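# Zip the suitcase closed on the near side

## Task

Close the suitcase's zipper along its side nearest the robot, and leave the case lying flat with the same face up. It counts only if it stays that way without the robot holding anything in place; at the end, release the case and move both arms away from it.

## Robot and tools

ROBOT AND FRAME. Two 6-joint arms, left_arm and right_arm, each ending in a two-finger parallel gripper. Every pose in results uses one scene frame. Its origin is on the table top midway between the arms, +z is up, +x points out over the table, and left_arm sits on the +y side. The names left and right do not refer to image sides. Base roots: left_arm at (+0.023, +0.368, 0) m with quat_wxyz (+0.996, 0, 0, -0.093); right_arm at (-0.040, -0.251, 0) m with quat_wxyz (+1.000, 0, 0, -0.007). The fingers point along the gripper's +z axis and separate along its y axis. The reported end_effector_position is the pinch point between the pads, roughly 1 cm short of the fingertips, and it gets less accurate at long reach.

THE ROW. Every motion command is built from rows. A row is one flat list covering both arms: 14 numbers, each in [-1, 1]. The first 7 belong to left_arm, the next 7 to right_arm. Within each arm the order is: wrist yaw (joint5), elbow (joint3), wrist pitch (joint4), shoulder (joint2), waist (joint1), wrist roll (joint6), then gripper opening. Use only this order. The six joint numbers are scaled offsets, not poses: 1.0 stands for 1.202 rad at the waist, 1.258 at the shoulder, 1.238 at the elbow, 2.073 at wrist pitch, and 2.022 at wrist yaw and wrist roll. The opening is absolute: +1 fully open, -1 closed. A row may also carry 12 extra numbers in 0 to 1, bringing it to 26. These are gain multipliers for the joints, left_arm's six then right_arm's six, in the same order. Each stays in force until replaced.

JOINT RANGES (rad, both arms): waist -2.618 to 3.054, shoulder 0.000 to 3.142, elbow 0.000 to 3.142, wrist pitch -1.571 to 1.571, wrist yaw -1.571 to 1.571, wrist roll -2.094 to 2.094. The true ends may differ by up to 0.036 rad. An action that would push a joint more than 0.036 rad outward beyond its range is rejected for both arms. If the first action of a call fails this check, or any action is malformed, nothing in the call runs. A joint aimed past its real end stops there, and the result prints "joint sent to its limit". If that line is missing, it does not prove the joint has room left.

execute_actions(actions). A list of actions, run in sequence, each lasting 0.5 s. An action is up to 15 rows, one per 1/30 s control step. If there are fewer rows, the last one repeats. Offsets in every row of an action are measured from the joint angles when that action began, not from the previous row. For a call's first action, that means the angles in the latest result. An empty list just returns the current state and images. Speed is capped: each step the target may lead the measured angle by at most 0.202 rad (waist), 0.258 (shoulder), 0.238 (elbow), 0.573 (wrist pitch), 0.522 (yaw, roll). Targets that would move the gripper over 70 mm from where it is get scaled back. Large offsets can therefore need several actions, and leftover motion should be commanded again.

move(target, speed, blocking). target is a single row whose offsets count from the Joint positions in the latest result that lists them. All joints follow paths that finish together, so the hand usually travels along a curve. A path lasts 0.5 to 10 s. speed (0.01 to 2 rad/s, default 0.5) caps the joint with the longest travel. Moves ignore obstacles and the other arm. Finger values are applied at the start. With blocking=false you get a result after 0.5 s while the motion continues. Call wait or stop before sending more motion. The extra move: line reports how it ended (done, off_target, moving, held, fault), limits=held or limits=none, and the joint furthest from target on each arm. Fast moves and targets set well past a contact press harder.

wait(seconds, 0 to 10) lets the scene run while the last command holds, and lets a running move continue. stop() brakes a running move; fast arms need room to stop. zoom_image(camera, region) enlarges part of the latest image from cam_high, cam_left_wrist or cam_right_wrist. region is [x0, y0, x1, y1] in pixels, at most 504 by 504. read_manual(section) only returns licence text. finished_scene(scene) ends the current scene for good and reports success, so call it only when the zipper is closed, the case is flat and released, and both arms are clear.

RESULTS. The state line gives each gripper's position (m) and quat_wxyz. Joint positions and Joint velocities list each arm's joints in row order (rad, rad/s), then the pad gap in m (0.094 when fully open). Joint targets shows what the joints are currently driven toward. grip_measured is the opening on the command scale; each gripper may be off by about 1 mm. Step readings list joint angles at some steps; HELD marks steps where an arm was held back. "joint command not followed" means a clearance check changed that arm's targets. FAULT and MOTOR HOT lines flag stops and overheating.

HOLDING AND GRIPPING. Zero offsets can let an arm sag. To hold a pose, send offsets back to the desired angles, then zeros, and correct again if it drifts. To grip something such as the zipper pull, command about 0.03 below grip_measured; a smaller margin gives a lighter grip. Pads manage roughly 50 to 62 N, and less on parts under about 2 mm thick.

AVOID. Do not knock anything off the table. Do not let the arms collide or push on each other. Avoid slams, drops and very hard pushes. Holding loads heats motors: 75 °C warns, 90 °C stops that arm for 10 s, and 100 °C makes it go limp. The robot keeps its last command while you compose a reply. Cameras: cam_high is a pinhole camera and the two wrist cameras are fisheye, all 504x504.

Each tool is called after ">>>" as name(argument=value, ...), one argument or row to a line, values as JSON.

## Session

>>> execute_actions(
  actions=[],
)

Scene clock: 0.00 s.
left_arm: end_effector_position=(+0.4952, +0.2544, +0.2322) grip_measured=+1.000 end_effector_quat_wxyz=(+0.324, -0.225, +0.872, -0.290) | right_arm: end_effector_position=(+0.2600, -0.4257, +0.2895) grip_measured=+1.000 end_effector_quat_wxyz=(+0.546, -0.263, +0.592, -0.531)
Joint names: [wrist yaw, elbow, wrist pitch, shoulder, waist, wrist roll]
Joint positions: left_arm=[ 0.26   1.459 -0.488  1.671  0.042 -0.77   0.094] | right_arm=[-0.344  0.375  0.767  0.97  -0.689 -1.132  0.094]
Joint velocities: left_arm=[-0.007  0.012  0.022 -0.022 -0.012  0.007  0.   ] | right_arm=[ 0.037  0.017  0.066 -0.012 -0.012  0.022  0.   ]
Motor temperatures (°C, as the motors report them): left_arm=[26 25 30 29 27 25] | right_arm=[25 30 38 26 24 26]
Joint targets: left_arm=[0.262 1.472 -0.476 1.655 0.042 -0.765] | right_arm=[-0.341 0.393 0.783 0.960 -0.689 -1.120]
Joint stiffness scale: left_arm=[1. 1. 1. 1. 1. 1.] | right_arm=[1. 1. 1. 1. 1. 1.]

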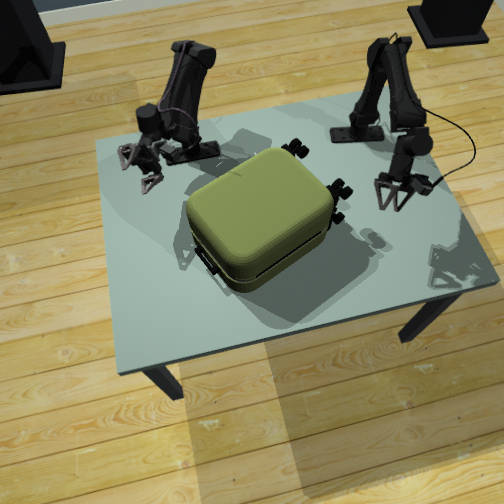

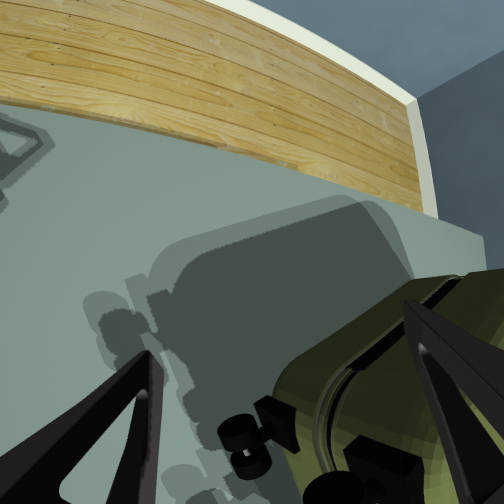

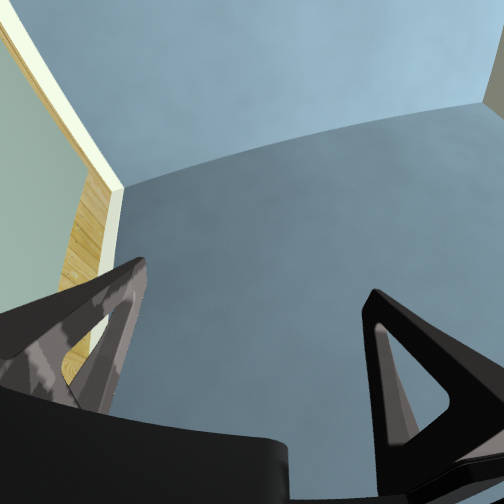

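>>> move(
  target=[-0.376,-0.21,-0.343,-0.77,-1,0.38,-1, 0.17,-0.06,-0.53,-0.55,0.4,0.56,0.2],
  speed=0.9,
)

>>> move(
  target=[0,0.05,0.05,0.45,-0.28,0,-1, 0,0.02,0.015,0,0,0,0.2],
  speed=0.7,
)

Scene clock: 27.57 s.
left_arm: end_effector_position=(+0.1464, +0.2108, +0.3111) grip_measured=-0.993 end_effector_quat_wxyz=(+0.452, +0.467, +0.755, -0.080) | right_arm: end_effector_position=(+0.2006, -0.3056, +0.1722) grip_measured=+0.203 end_effector_quat_wxyz=(+0.570, +0.089, +0.814, -0.065)
Joint names: [wrist yaw, elbow, wrist pitch, shoulder, waist, wrist roll]
Joint positions: left_arm=[-0.486  1.205 -1.2    0.717 -1.153 -0.005  0.   ] | right_arm=[-0.01   0.302 -0.345  0.306 -0.219 -0.008  0.057]
Joint velocities: left_arm=[ 0.022 -0.002  0.051  0.002  0.002  0.022  0.001] | right_arm=[-0.007 -0.002  0.007  0.012 -0.022  0.037  0.   ]
Motor temperatures (°C, as the motors report them): left_arm=[26 27 33 31 27 25] | right_arm=[25 32 41 26 24 26]
Joint targets: left_arm=[-0.500 1.199 -1.199 0.702 -1.160 -0.002] | right_arm=[-0.001 0.301 -0.332 0.278 -0.208 0.000]
Joint stiffness scale: left_arm=[1. 1. 1. 1. 1. 1.] | right_arm=[1. 1. 1. 1. 1. 1.]
move: off_target (right_arm); limits=none; left_arm: farthest joint: the shoulder, 0.015 radians from its target (0.969 radians at the start); right_arm: farthest joint: the shoulder, 0.028 radians from its target (0.692 radians at the start)

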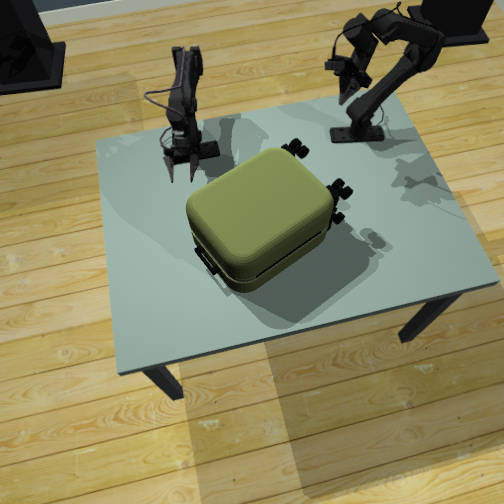

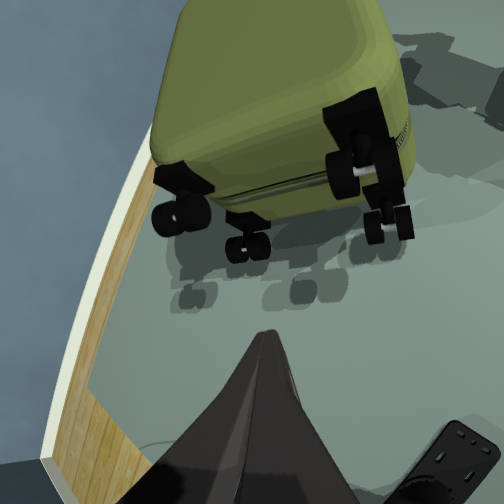

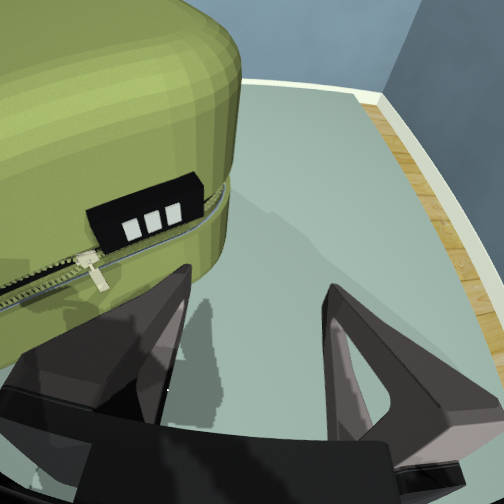

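Scene clock: 28.83 s.
left_arm: end_effector_position=(+0.0778, +0.0776, +0.2097) grip_measured=-0.993 end_effector_quat_wxyz=(+0.305, +0.671, +0.676, +0.011) | right_arm: end_effector_position=(+0.2001, -0.3055, +0.1709) grip_measured=+0.203 end_effector_quat_wxyz=(+0.568, +0.089, +0.816, -0.065)
Joint names: [wrist yaw, elbow, wrist pitch, shoulder, waist, wrist roll]
Joint positions: left_arm=[-0.481  1.235 -1.113  1.286 -1.484 -0.005  0.   ] | right_arm=[-0.01   0.302 -0.35   0.306 -0.219 -0.008  0.057]
Joint velocities: left_arm=[ 0.022 -0.022 -0.037 -0.022 -0.012 -0.007 -0.001] | right_arm=[-0.037 -0.002  0.007 -0.017 -0.002 -0.139 -0.001]
Motor temperatures (°C, as the motors report them): left_arm=[26 27 33 31 27 25] | right_arm=[25 32 41 26 24 26]
Joint targets: left_arm=[-0.486 1.267 -1.096 1.283 -1.489 -0.005] | right_arm=[-0.010 0.327 -0.314 0.306 -0.219 -0.008]
Joint stiffness scale: left_arm=[1. 1. 1. 1. 1. 1.] | right_arm=[1. 1. 1. 1. 1. 1.]
move: off_target (left_arm, right_arm); limits=none; left_arm: farthest joint: the elbow, 0.032 radians from its target (0.062 radians at the start); right_arm: farthest joint: the wrist pitch, 0.036 radians from its target (0.031 radians at the start)

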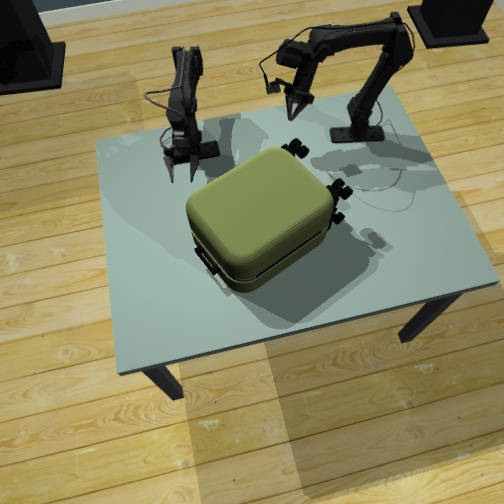

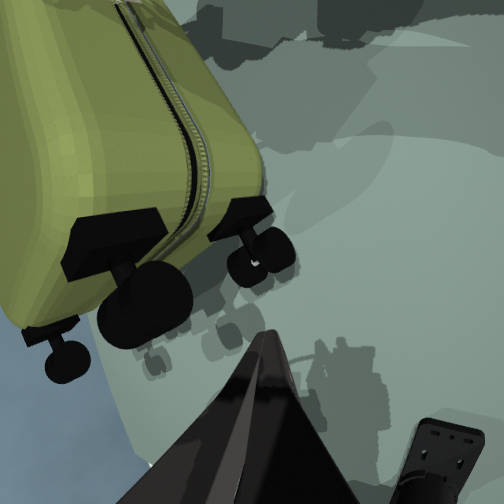

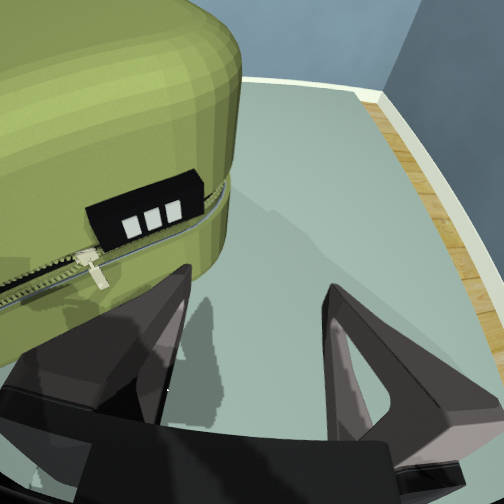

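>>> move(
  target=[0,0.138,0.13,0.5,-0.05,0,-1, 0,0.02,0.015,0,0,0,0.2],
  speed=0.5,
)

Scene clock: 36.73 s.
left_arm: end_effector_position=(+0.0458, -0.0283, +0.0651) grip_measured=-0.993 end_effector_quat_wxyz=(+0.232, +0.720, +0.647, +0.093) | right_arm: end_effector_position=(+0.1997, -0.3054, +0.1698) grip_measured=+0.203 end_effector_quat_wxyz=(+0.566, +0.089, +0.817, -0.064)
Joint names: [wrist yaw, elbow, wrist pitch, shoulder, waist, wrist roll]
Joint positions: left_arm=[-0.479  1.374 -0.859  1.921 -1.538 -0.005  0.   ] | right_arm=[-0.01   0.302 -0.355  0.306 -0.219 -0.008  0.057]
Joint velocities: left_arm=[ 0.007  0.012  0.051 -0.012  0.007  0.007 -0.   ] | right_arm=[ 0.007  0.002 -0.007 -0.022 -0.017  0.007  0.   ]
Motor temperatures (°C, as the motors report them): left_arm=[27 28 32 30 27 25] | right_arm=[25 33 42 25 24 26]
Joint targets: left_arm=[-0.481 1.406 -0.843 1.915 -1.544 -0.005] | right_arm=[-0.010 0.327 -0.319 0.306 -0.219 -0.008]
Joint stiffness scale: left_arm=[1. 1. 1. 1. 1. 1.] | right_arm=[1. 1. 1. 1. 1. 1.]
move: off_target (left_arm, right_arm); limits=none; left_arm: farthest joint: the elbow, 0.032 radians from its target (0.171 radians at the start); right_arm: farthest joint: the wrist pitch, 0.036 radians from its target (0.031 radians at the start)

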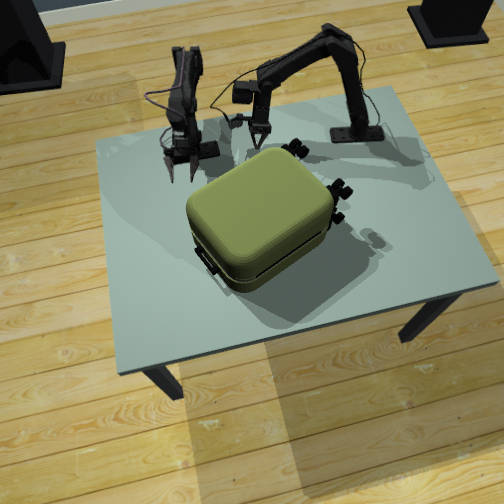

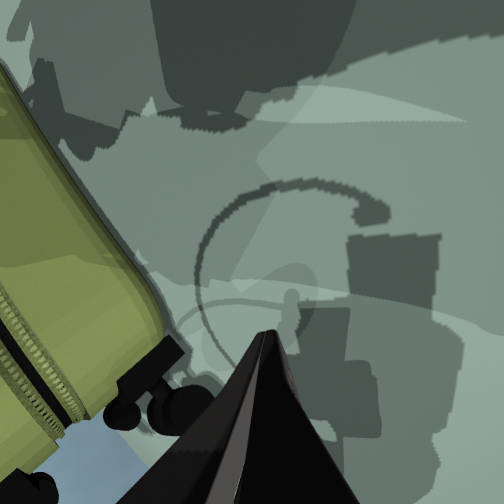

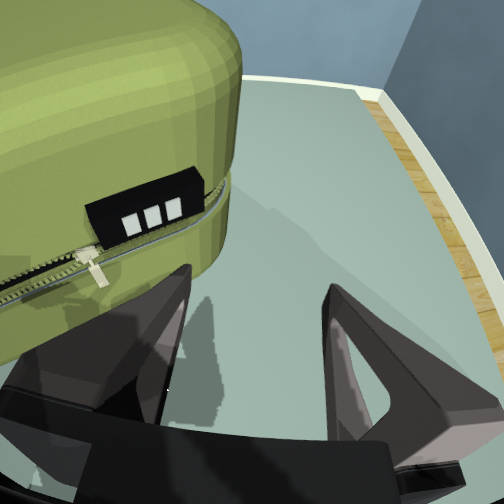

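>>> move(
  target=[0,0.247,-0.035,0.14,0.08,0,-1, 0,0.02,0.017,0,0,0,0.2],
  speed=0.4,
)

>>> move(
  target=[-0.06,0.026,0.005,-0.005,0.42,0,-1, 0,0.02,0.017,0,0,0,0.2],
  speed=0.13,
)

Scene clock: 44.67 s.
left_arm: end_effector_position=(+0.0789, -0.0802, +0.0729) grip_measured=-0.993 end_effector_quat_wxyz=(+0.238, +0.686, +0.682, +0.090) | right_arm: end_effector_position=(+0.1996, -0.3054, +0.1695) grip_measured=+0.203 end_effector_quat_wxyz=(+0.565, +0.089, +0.817, -0.064)
Joint names: [wrist yaw, elbow, wrist pitch, shoulder, waist, wrist roll]
Joint positions: left_arm=[-0.478  1.651 -0.927  2.093 -1.445 -0.005  0.   ] | right_arm=[-0.01   0.302 -0.356  0.306 -0.219 -0.008  0.057]
Joint velocities: left_arm=[ 0.051  0.002 -0.007 -0.002 -0.017  0.037  0.001] | right_arm=[-0.095 -0.007 -0.037  0.022  0.007 -0.022 -0.   ]
Motor temperatures (°C, as the motors report them): left_arm=[27 28 32 31 27 25] | right_arm=[25 33 42 25 24 26]
Joint targets: left_arm=[-0.479 1.680 -0.931 2.097 -1.441 -0.005] | right_arm=[-0.010 0.327 -0.320 0.306 -0.219 -0.008]
Joint stiffness scale: left_arm=[1. 1. 1. 1. 1. 1.] | right_arm=[1. 1. 1. 1. 1. 1.]
move: off_target (left_arm, right_arm); limits=none; left_arm: farthest joint: the elbow, 0.029 radians from its target (0.306 radians at the start); right_arm: farthest joint: the wrist pitch, 0.036 radians from its target (0.035 radians at the start)

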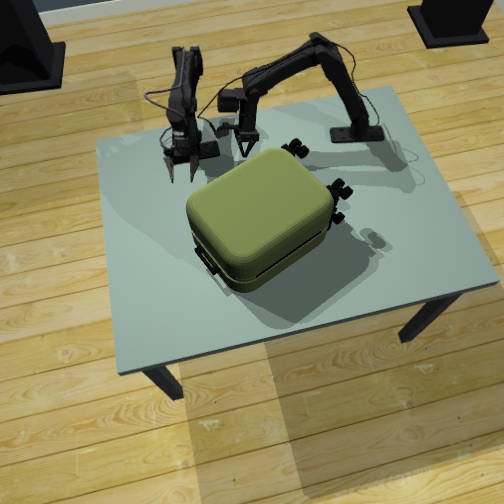

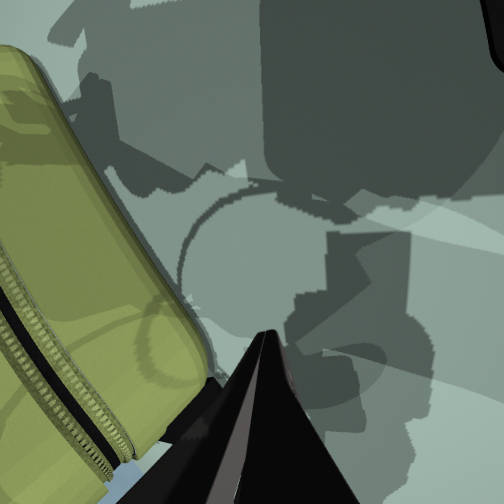

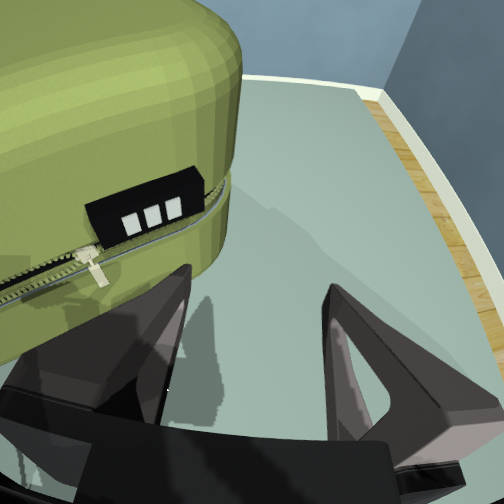

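Scene clock: 48.93 s.
left_arm: end_effector_position=(+0.2854, +0.0000, +0.0764) grip_measured=-0.994 end_effector_quat_wxyz=(+0.220, +0.501, +0.821, +0.162) | right_arm: end_effector_position=(+0.1995, -0.3054, +0.1693) grip_measured=+0.203 end_effector_quat_wxyz=(+0.565, +0.089, +0.818, -0.064)
Joint names: [wrist yaw, elbow, wrist pitch, shoulder, waist, wrist roll]
Joint positions: left_arm=[-0.52   1.651 -0.928  2.093 -0.965  0.     0.   ] | right_arm=[-0.01   0.302 -0.357  0.306 -0.219 -0.008  0.057]
Joint velocities: left_arm=[-0.081  0.002  0.066 -0.002  0.007 -0.051  0.   ] | right_arm=[-0.125 -0.022 -0.022  0.002  0.002  0.066 -0.   ]
Motor temperatures (°C, as the motors report them): left_arm=[27 28 32 32 27 25] | right_arm=[25 33 43 25 24 26]
Joint targets: left_arm=[-0.599 1.683 -0.917 2.087 -0.940 -0.005] | right_arm=[-0.010 0.327 -0.321 0.306 -0.219 -0.008]
Joint stiffness scale: left_arm=[1. 1. 1. 1. 1. 1.] | right_arm=[1. 1. 1. 1. 1. 1.]
move: off_target (left_arm, right_arm); limits=none; left_arm: farthest joint: the wrist yaw, 0.079 radians from its target (0.122 radians at the start); right_arm: farthest joint: the wrist pitch, 0.037 radians from its target (0.035 radians at the start)

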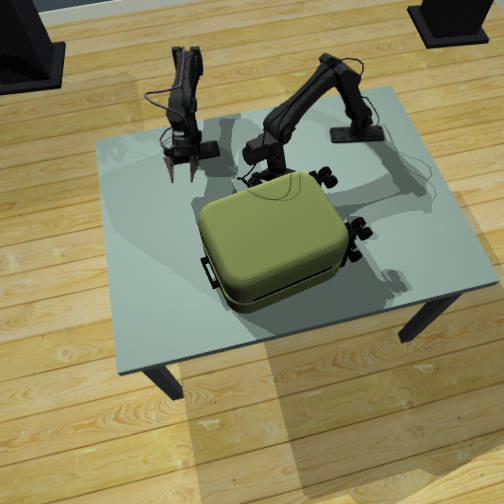

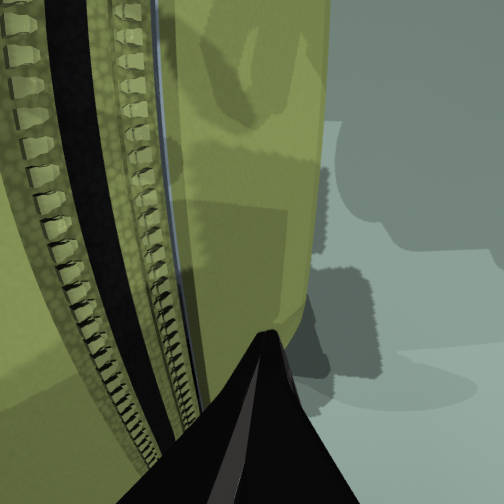

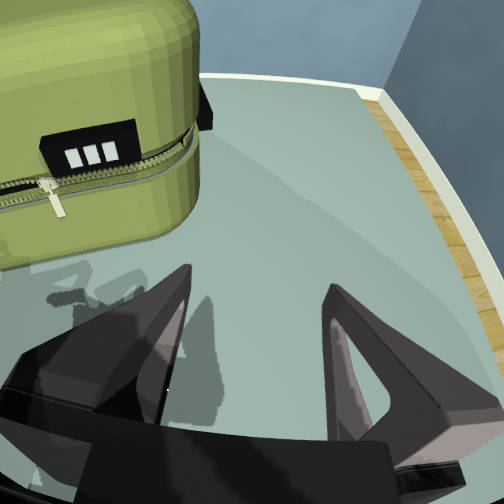

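>>> move(
  target=[0.1,0.026,0,-0.12,-0.15,0,-1, 0,0,0.2,0.25,0.2,0,-0.3],
  speed=0.6,
)

>>> move(
  target=[0.15,0.2,-0.1,-0.3,0.05,0,-1, 0,-0.1,0.3,0.4,0.19,0,-0.3],
  speed=0.6,
)

Scene clock: 61.50 s.
left_arm: end_effector_position=(+0.1853, -0.0549, +0.1127) grip_measured=-0.994 end_effector_quat_wxyz=(+0.220, +0.582, +0.782, +0.028) | right_arm: end_effector_position=(+0.2530, -0.2495, +0.1829) grip_measured=-0.297 end_effector_quat_wxyz=(+0.600, -0.005, +0.800, +0.001)
Joint names: [wrist yaw, elbow, wrist pitch, shoulder, waist, wrist roll]
Joint positions: left_arm=[-0.322  1.651 -0.929  1.975 -1.145  0.     0.   ] | right_arm=[-0.009  0.302  0.021  0.608  0.011 -0.008  0.033]
Joint velocities: left_arm=[-0.022 -0.002 -0.066 -0.007 -0.017 -0.007 -0.001] | right_arm=[ 0.037  0.007  0.037 -0.012 -0.007 -0.051 -0.002]
Motor temperatures (°C, as the motors report them): left_arm=[27 28 31 33 28 25] | right_arm=[25 34 43 25 24 26]
Joint targets: left_arm=[-0.318 1.683 -0.928 1.942 -1.145 0.000] | right_arm=[-0.009 0.302 0.057 0.620 0.021 -0.008]
Joint stiffness scale: left_arm=[1. 1. 1. 1. 1. 1.] | right_arm=[1. 1. 1. 1. 1. 1.]
move: off_target (left_arm, right_arm); limits=none; left_arm: farthest joint: the shoulder, 0.033 radians from its target (0.151 radians at the start); right_arm: farthest joint: the wrist pitch, 0.037 radians from its target (0.415 radians at the start)

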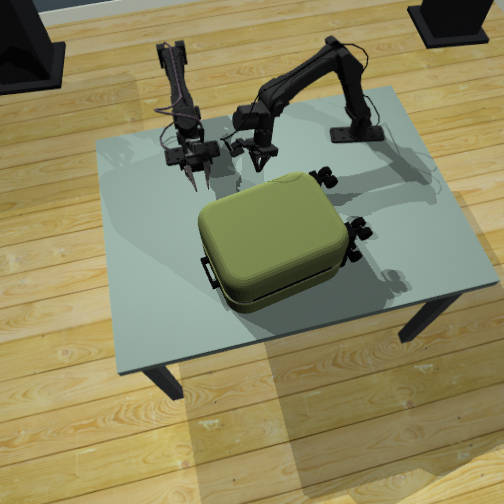

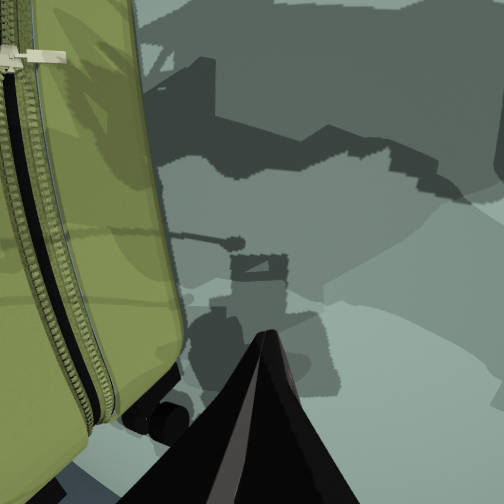

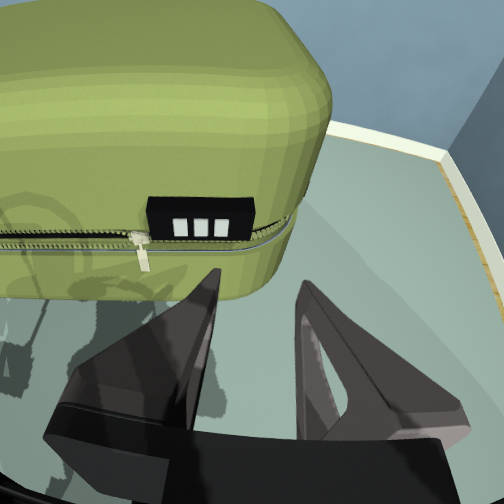

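Scene clock: 63.33 s.
left_arm: end_effector_position=(+0.1474, -0.0241, +0.3142) grip_measured=-0.994 end_effector_quat_wxyz=(+0.283, +0.556, +0.757, -0.193) | right_arm: end_effector_position=(+0.2841, -0.1777, +0.1184) grip_measured=-0.297 end_effector_quat_wxyz=(+0.584, -0.093, +0.804, +0.065)
Joint names: [wrist yaw, elbow, wrist pitch, shoulder, waist, wrist roll]
Joint positions: left_arm=[-0.029  1.879 -1.138  1.613 -1.092  0.     0.   ] | right_arm=[-0.009  0.18   0.606  1.101  0.229 -0.008  0.033]
Joint velocities: left_arm=[-0.007 -0.007 -0.037  0.012 -0.007 -0.037  0.001] | right_arm=[-0.007 -0.002 -0.081 -0.002  0.002  0.022  0.001]
Motor temperatures (°C, as the motors report them): left_arm=[27 28 31 33 28 25] | right_arm=[25 33 43 25 24 26]
Joint targets: left_arm=[-0.019 1.898 -1.137 1.597 -1.085 0.000] | right_arm=[-0.009 0.178 0.643 1.111 0.239 -0.008]
Joint stiffness scale: left_arm=[1. 1. 1. 1. 1. 1.] | right_arm=[1. 1. 1. 1. 1. 1.]
move: off_target (right_arm); limits=none; left_arm: farthest joint: the elbow, 0.020 radians from its target (0.248 radians at the start); right_arm: farthest joint: the wrist pitch, 0.037 radians from its target (0.622 radians at the start)

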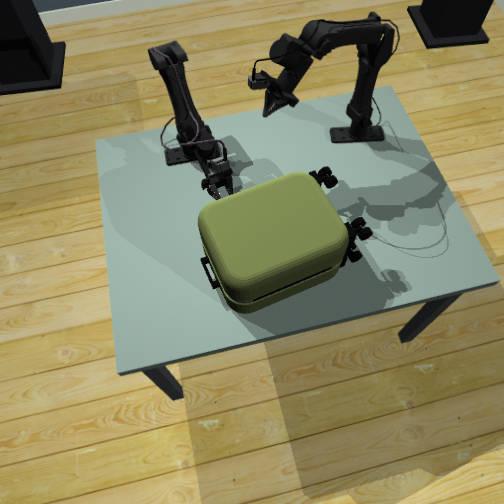

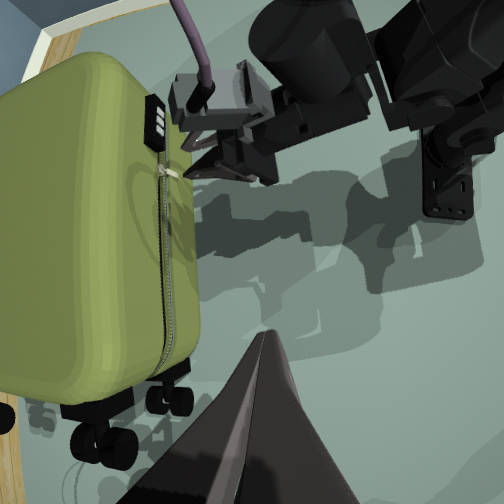

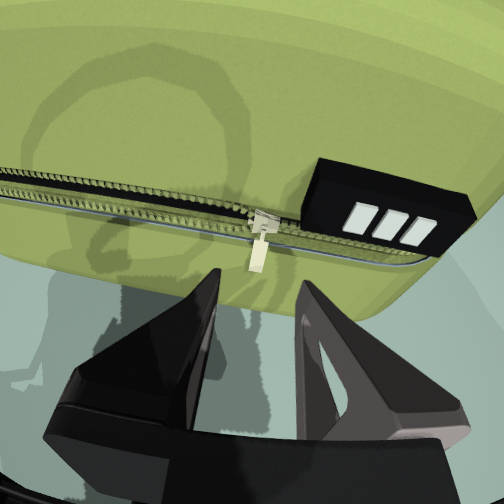

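>>> move(
  target=[0.014,0.4,-0.085,0.34,0.375,0,-1, 0,-0.076,0.354,0.397,0,0,-0.4],
  speed=0.45,
)

Scene clock: 70.53 s.
left_arm: end_effector_position=(+0.3548, +0.0117, +0.2728) grip_measured=-0.994 end_effector_quat_wxyz=(+0.254, +0.385, +0.881, -0.106) | right_arm: end_effector_position=(+0.2991, -0.1744, +0.0969) grip_measured=-0.397 end_effector_quat_wxyz=(+0.634, -0.089, +0.765, +0.070)
Joint names: [wrist yaw, elbow, wrist pitch, shoulder, waist, wrist roll]
Joint positions: left_arm=[-0.01   2.342 -1.314  2.041 -0.641  0.     0.   ] | right_arm=[-0.009  0.097  1.304  1.588  0.229 -0.008  0.028]
Joint velocities: left_arm=[ 0.022  0.002 -0.007 -0.002 -0.002 -0.037 -0.   ] | right_arm=[ 0.037  0.002  0.037  0.007 -0.012  0.022  0.   ]
Motor temperatures (°C, as the motors report them): left_arm=[27 28 32 32 28 25] | right_arm=[25 33 44 25 24 26]
Joint targets: left_arm=[-0.001 2.374 -1.314 2.041 -0.641 0.000] | right_arm=[-0.009 0.086 1.340 1.600 0.229 -0.008]
Joint stiffness scale: left_arm=[1. 1. 1. 1. 1. 1.] | right_arm=[1. 1. 1. 1. 1. 1.]
move: off_target (left_arm, right_arm); limits=none; left_arm: farthest joint: the elbow, 0.032 radians from its target (0.496 radians at the start); right_arm: farthest joint: the wrist pitch, 0.036 radians from its target (0.733 radians at the start)

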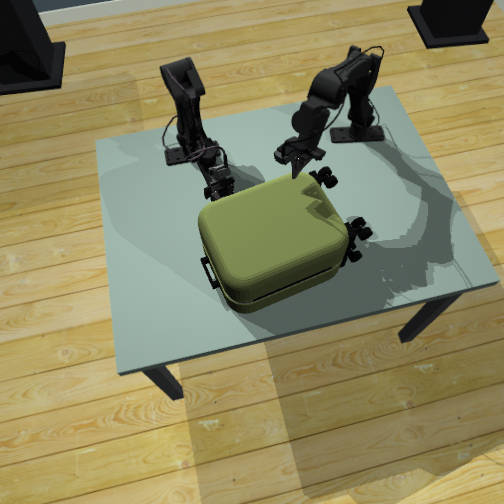

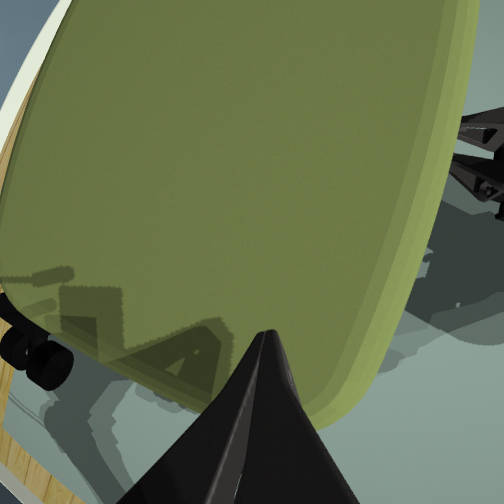

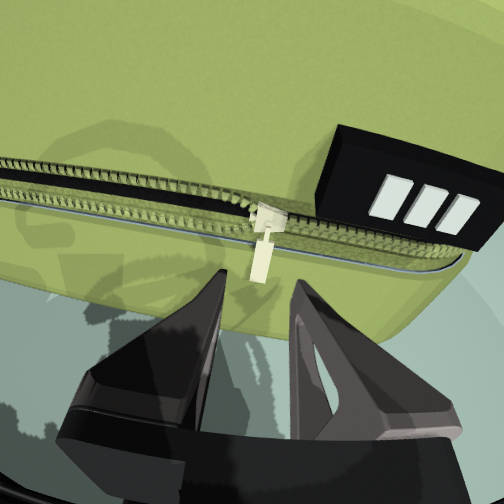

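>>> move(
  target=[0,0,-0.02,0.17,-0.02,0,-1, 0,0.069,0.043,0.102,0,0,-0.45],
  speed=0.15,
)

Scene clock: 79.90 s.
left_arm: end_effector_position=(+0.3662, -0.0060, +0.2299) grip_measured=-0.994 end_effector_quat_wxyz=(+0.225, +0.392, +0.888, -0.088) | right_arm: end_effector_position=(+0.3094, -0.1727, +0.0845) grip_measured=-0.447 end_effector_quat_wxyz=(+0.627, -0.088, +0.771, +0.068)
Joint names: [wrist yaw, elbow, wrist pitch, shoulder, waist, wrist roll]
Joint positions: left_arm=[-0.023  2.366 -1.297  2.153 -0.653  0.     0.   ] | right_arm=[-0.005  0.134  1.362  1.702  0.229 -0.008  0.026]
Joint velocities: left_arm=[-0.051 -0.022 -0.007  0.007 -0.012 -0.037  0.001] | right_arm=[ 0.007 -0.007 -0.051  0.007  0.012 -0.022  0.   ]
Motor temperatures (°C, as the motors report them): left_arm=[27 28 32 32 27 25] | right_arm=[25 32 44 25 24 26]
Joint targets: left_arm=[-0.010 2.342 -1.355 2.255 -0.665 0.000] | right_arm=[-0.009 0.182 1.393 1.717 0.229 -0.008]
Joint stiffness scale: left_arm=[1. 1. 1. 1. 1. 1.] | right_arm=[1. 1. 1. 1. 1. 1.]
move: off_target (left_arm, right_arm); limits=none; left_arm: farthest joint: the shoulder, 0.102 radians from its target (0.213 radians at the start); right_arm: farthest joint: the elbow, 0.048 radians from its target (0.085 radians at the start)

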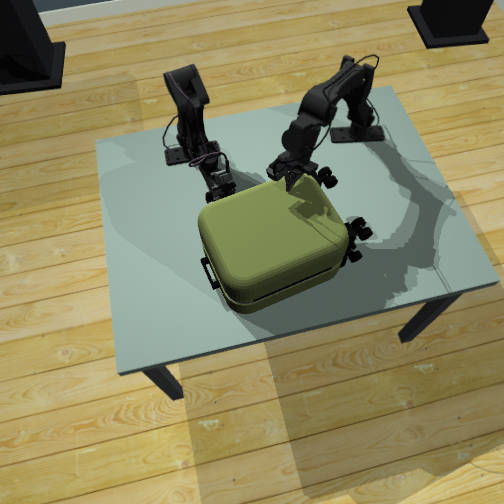

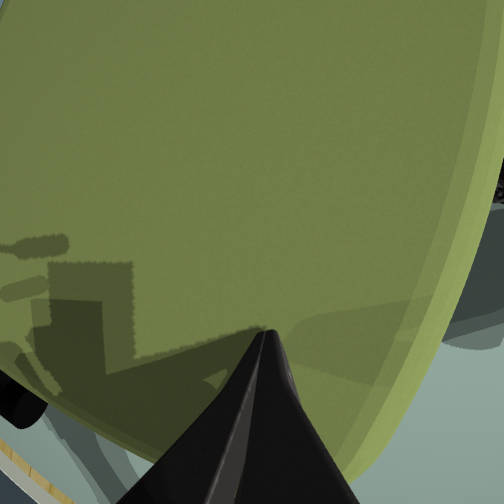

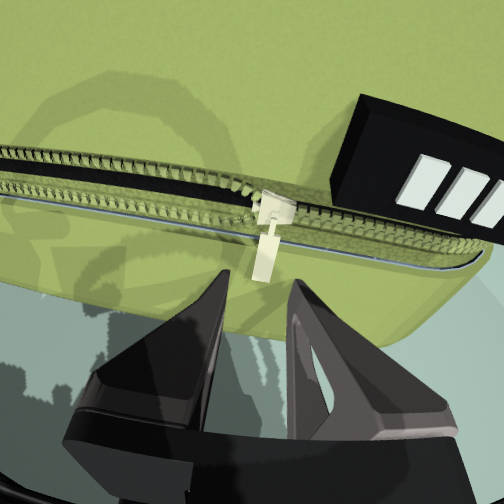

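>>> move(
  target=[0,-0.02,-0.028,0.09,0,0,-1, 0,0.024,0.018,-0.045,0,0,-0.45],
  speed=0.1,
)

>>> move(
  target=[0,-0.02,-0.028,0.09,0,0,-1, 0,0.034,0.018,0,0,0,-0.93],
  speed=0.1,
)

Scene clock: 86.90 s.
left_arm: end_effector_position=(+0.3672, -0.0070, +0.2297) grip_measured=-0.994 end_effector_quat_wxyz=(+0.226, +0.392, +0.887, -0.088) | right_arm: end_effector_position=(+0.3093, -0.1728, +0.0875) grip_measured=-0.447 end_effector_quat_wxyz=(+0.629, -0.088, +0.770, +0.068)
Joint names: [wrist yaw, elbow, wrist pitch, shoulder, waist, wrist roll]
Joint positions: left_arm=[-0.024  2.367 -1.292  2.155 -0.653  0.     0.   ] | right_arm=[-0.005  0.134  1.348  1.684  0.229 -0.008  0.026]
Joint velocities: left_arm=[ 0.007 -0.012 -0.051  0.002 -0.002  0.022 -0.001] | right_arm=[-0.022 -0.002  0.007  0.002  0.012 -0.037 -0.   ]
Motor temperatures (°C, as the motors report them): left_arm=[27 27 32 31 27 25] | right_arm=[24 32 44 26 24 26]
Joint targets: left_arm=[-0.023 2.341 -1.355 2.266 -0.653 0.000] | right_arm=[-0.006 0.164 1.399 1.646 0.229 -0.008]
Joint stiffness scale: left_arm=[1. 1. 1. 1. 1. 1.] | right_arm=[1. 1. 1. 1. 1. 1.]
move: off_target (left_arm, right_arm); limits=none; left_arm: farthest joint: the shoulder, 0.111 radians from its target (0.113 radians at the start); right_arm: farthest joint: the wrist pitch, 0.051 radians from its target (0.038 radians at the start)

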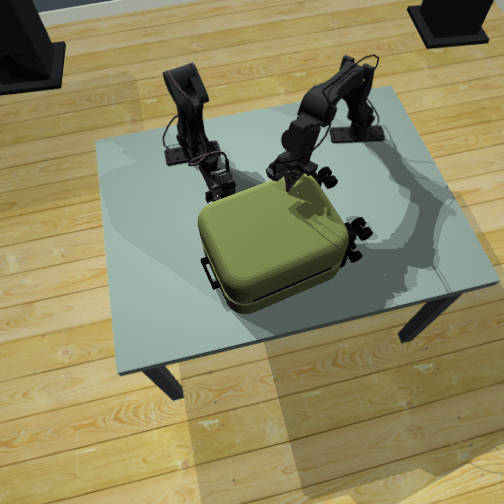

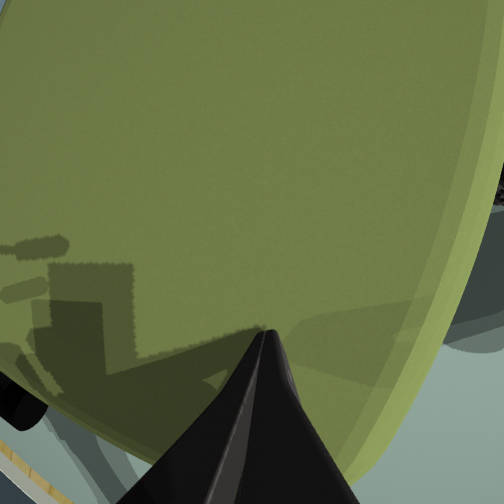

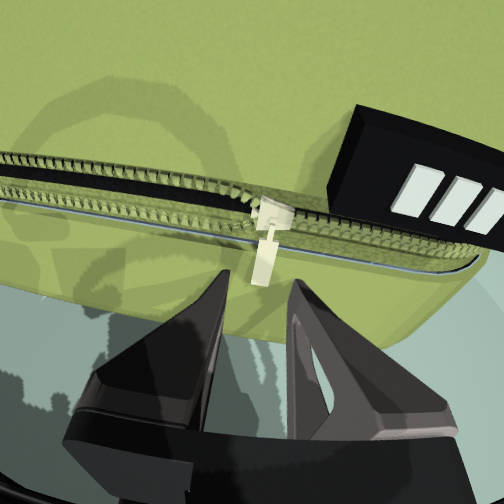

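Scene clock: 88.33 s.
left_arm: end_effector_position=(+0.3689, -0.0088, +0.2296) grip_measured=-0.994 end_effector_quat_wxyz=(+0.230, +0.392, +0.886, -0.090) | right_arm: end_effector_position=(+0.3099, -0.1727, +0.0872) grip_measured=-0.915 end_effector_quat_wxyz=(+0.628, -0.088, +0.770, +0.067)
Joint names: [wrist yaw, elbow, wrist pitch, shoulder, waist, wrist roll]
Joint positions: left_arm=[-0.024  2.368 -1.283  2.158 -0.653  0.     0.   ] | right_arm=[-0.005  0.137  1.343  1.684  0.229 -0.008  0.004]
Joint velocities: left_arm=[ 0.095 -0.002 -0.051 -0.012 -0.007 -0.007 -0.001] | right_arm=[-0.007  0.017  0.051  0.007 -0.012  0.007  0.   ]
Motor temperatures (°C, as the motors report them): left_arm=[27 27 31 31 27 25] | right_arm=[24 32 44 26 24 26]
Joint targets: left_arm=[-0.024 2.342 -1.350 2.268 -0.653 0.000] | right_arm=[-0.005 0.177 1.385 1.684 0.229 -0.008]
Joint stiffness scale: left_arm=[1. 1. 1. 1. 1. 1.] | right_arm=[1. 1. 1. 1. 1. 1.]
move: off_target (left_arm, right_arm); limits=none; left_arm: farthest joint: the shoulder, 0.110 radians from its target (0.113 radians at the start); right_arm: farthest joint: the wrist pitch, 0.042 radians from its target (0.037 radians at the start)

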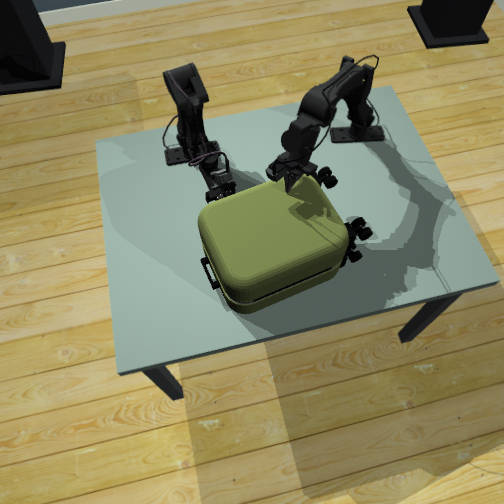

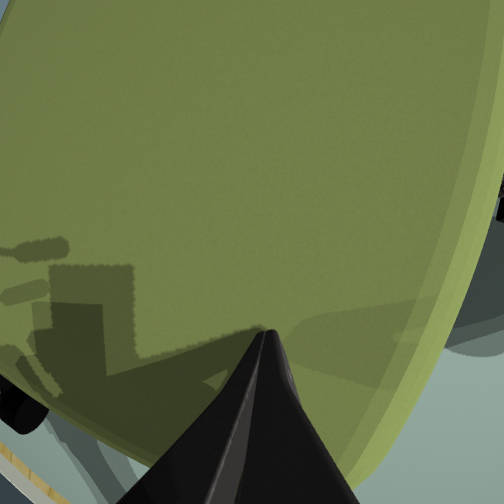

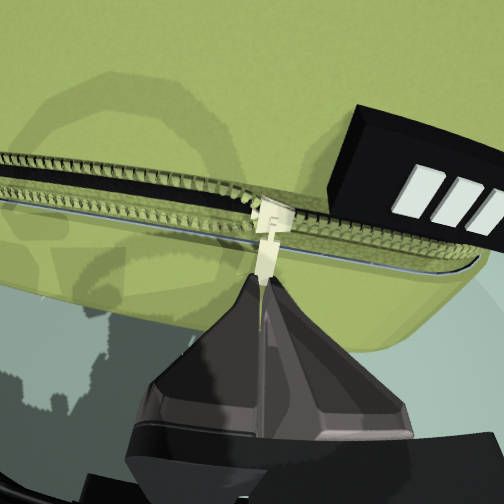

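>>> move(
  target=[0,-0.02,-0.033,0.088,0,0,-1, 0,0.01,0.022,-0.042,0,0,-0.5],
  speed=0.1,
)

>>> move(
  target=[0,-0.02,-0.033,0.088,0,0,-1, 0,0.034,0.02,0,0,0,-0.93],
  speed=0.1,
)

Scene clock: 95.10 s.
left_arm: end_effector_position=(+0.3699, -0.0099, +0.2297) grip_measured=-0.994 end_effector_quat_wxyz=(+0.232, +0.391, +0.886, -0.090) | right_arm: end_effector_position=(+0.3095, -0.1722, +0.0887) grip_measured=-0.503 end_effector_quat_wxyz=(+0.628, -0.089, +0.770, +0.069)
Joint names: [wrist yaw, elbow, wrist pitch, shoulder, waist, wrist roll]
Joint positions: left_arm=[-0.024  2.369 -1.278  2.16  -0.653  0.     0.   ] | right_arm=[-0.008  0.137  1.329  1.669  0.229 -0.008  0.023]
Joint velocities: left_arm=[-0.022 -0.007  0.051 -0.002  0.002  0.037 -0.   ] | right_arm=[ 0.066 -0.007 -0.051 -0.017 -0.017  0.037  0.001]
Motor temperatures (°C, as the motors report them): left_arm=[27 27 31 31 27 25] | right_arm=[24 32 45 26 24 26]
Joint targets: left_arm=[-0.024 2.343 -1.351 2.269 -0.653 0.000] | right_arm=[-0.005 0.149 1.389 1.631 0.229 -0.008]
Joint stiffness scale: left_arm=[1. 1. 1. 1. 1. 1.] | right_arm=[1. 1. 1. 1. 1. 1.]
move: off_target (left_arm, right_arm); limits=none; left_arm: farthest joint: the shoulder, 0.109 radians from its target (0.111 radians at the start); right_arm: farthest joint: the wrist pitch, 0.059 radians from its target (0.045 radians at the start)

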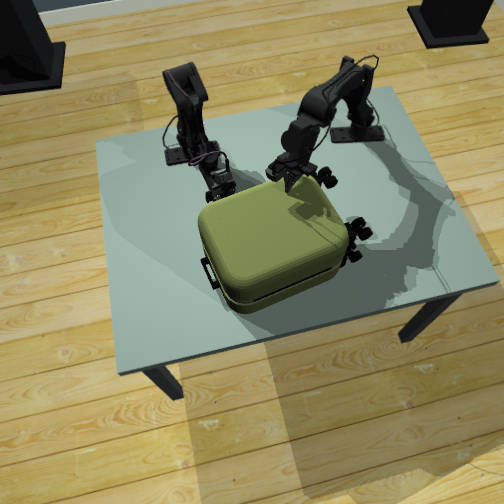

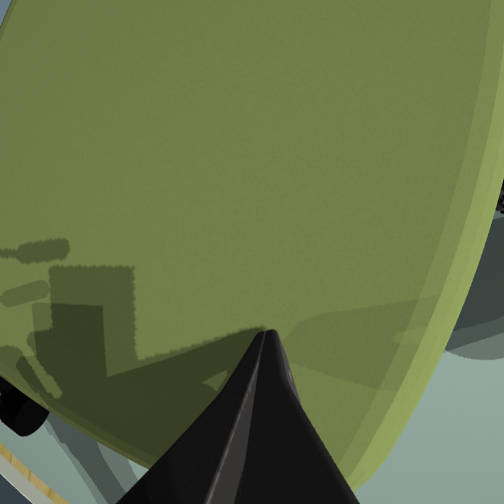

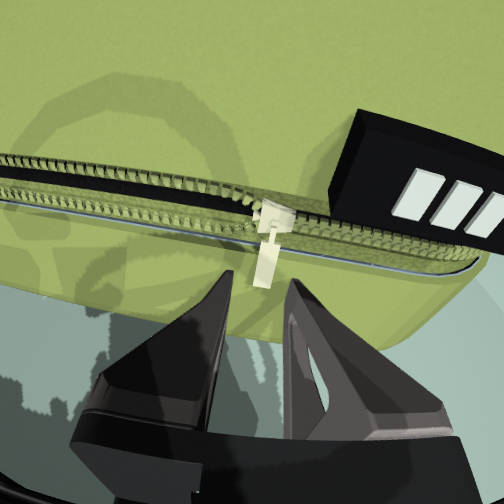

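Scene clock: 96.43 s.
left_arm: end_effector_position=(+0.3708, -0.0109, +0.2297) grip_measured=-0.994 end_effector_quat_wxyz=(+0.233, +0.391, +0.886, -0.091) | right_arm: end_effector_position=(+0.3100, -0.1722, +0.0884) grip_measured=-0.914 end_effector_quat_wxyz=(+0.627, -0.089, +0.771, +0.068)
Joint names: [wrist yaw, elbow, wrist pitch, shoulder, waist, wrist roll]
Joint positions: left_arm=[-0.024  2.37  -1.273  2.162 -0.653  0.     0.   ] | right_arm=[-0.008  0.139  1.325  1.669  0.229 -0.008  0.004]
Joint velocities: left_arm=[-0.037  0.002 -0.066  0.002 -0.017  0.007 -0.   ] | right_arm=[-0.007 -0.012 -0.007 -0.012 -0.007 -0.081  0.001]
Motor temperatures (°C, as the motors report them): left_arm=[27 27 31 31 27 25] | right_arm=[24 32 45 26 24 26]
Joint targets: left_arm=[-0.024 2.344 -1.346 2.271 -0.653 0.000] | right_arm=[-0.008 0.179 1.371 1.669 0.229 -0.008]
Joint stiffness scale: left_arm=[1. 1. 1. 1. 1. 1.] | right_arm=[1. 1. 1. 1. 1. 1.]
move: off_target (left_arm, right_arm); limits=none; left_arm: farthest joint: the shoulder, 0.109 radians from its target (0.111 radians at the start); right_arm: farthest joint: the wrist pitch, 0.045 radians from its target (0.041 radians at the start)

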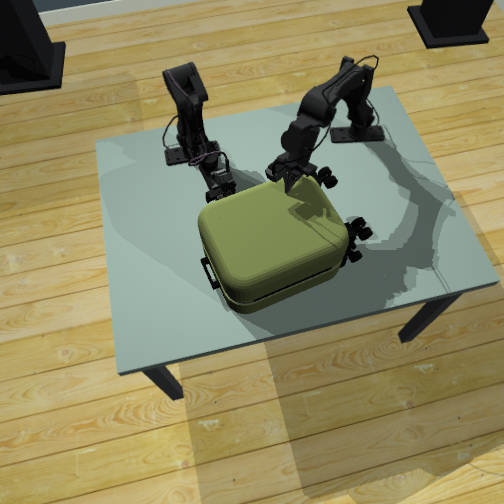

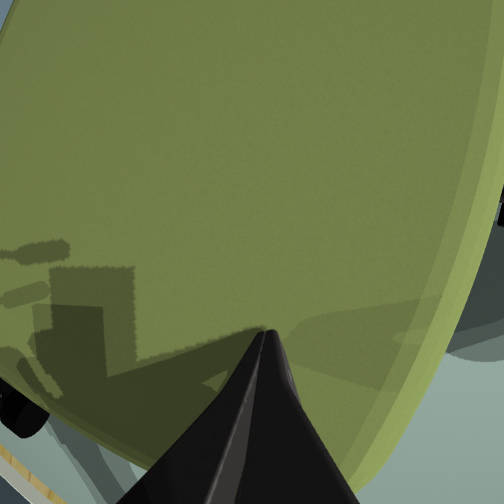

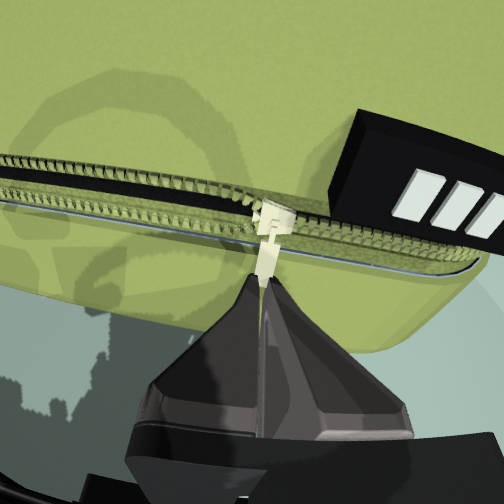

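>>> execute_actions(
  actions=[],
)

Scene clock: 115.73 s.
left_arm: end_effector_position=(+0.3708, -0.0109, +0.2297) grip_measured=-0.994 end_effector_quat_wxyz=(+0.233, +0.391, +0.886, -0.091) | right_arm: end_effector_position=(+0.3100, -0.1722, +0.0884) grip_measured=-0.914 end_effector_quat_wxyz=(+0.627, -0.089, +0.771, +0.068)
Joint names: [wrist yaw, elbow, wrist pitch, shoulder, waist, wrist roll]
Joint positions: left_arm=[-0.024  2.37  -1.273  2.162 -0.653  0.     0.   ] | right_arm=[-0.008  0.139  1.325  1.669  0.229 -0.008  0.004]
Joint velocities: left_arm=[-0.007 -0.017  0.051  0.007  0.007 -0.051  0.   ] | right_arm=[ 0.022 -0.007  0.11   0.022  0.002 -0.051 -0.001]
Motor temperatures (°C, as the motors report them): left_arm=[27 26 31 30 27 25] | right_arm=[24 32 46 26 24 26]
Joint targets: left_arm=[-0.024 2.344 -1.346 2.271 -0.653 0.000] | right_arm=[-0.008 0.179 1.371 1.669 0.229 -0.008]
Joint stiffness scale: left_arm=[1. 1. 1. 1. 1. 1.] | right_arm=[1. 1. 1. 1. 1. 1.]

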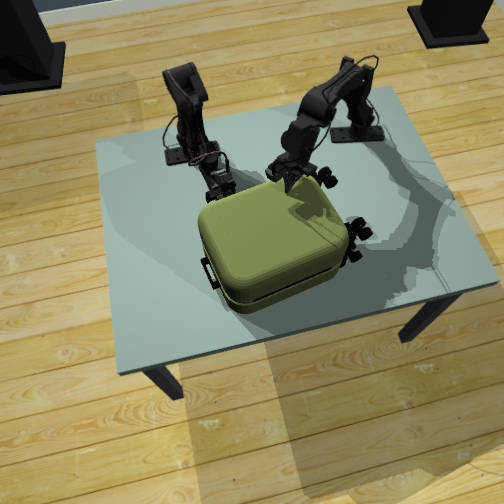

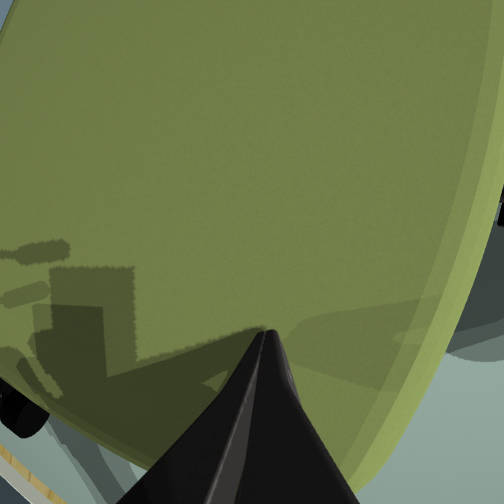

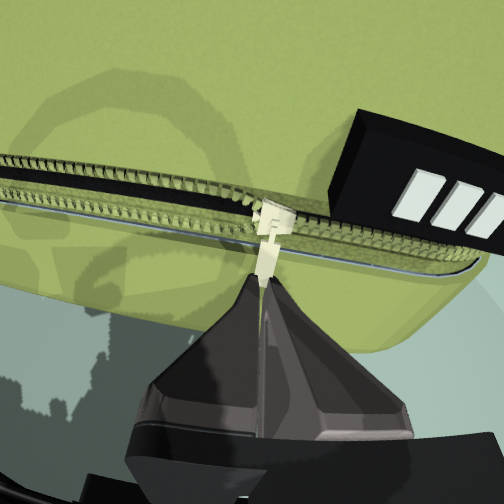

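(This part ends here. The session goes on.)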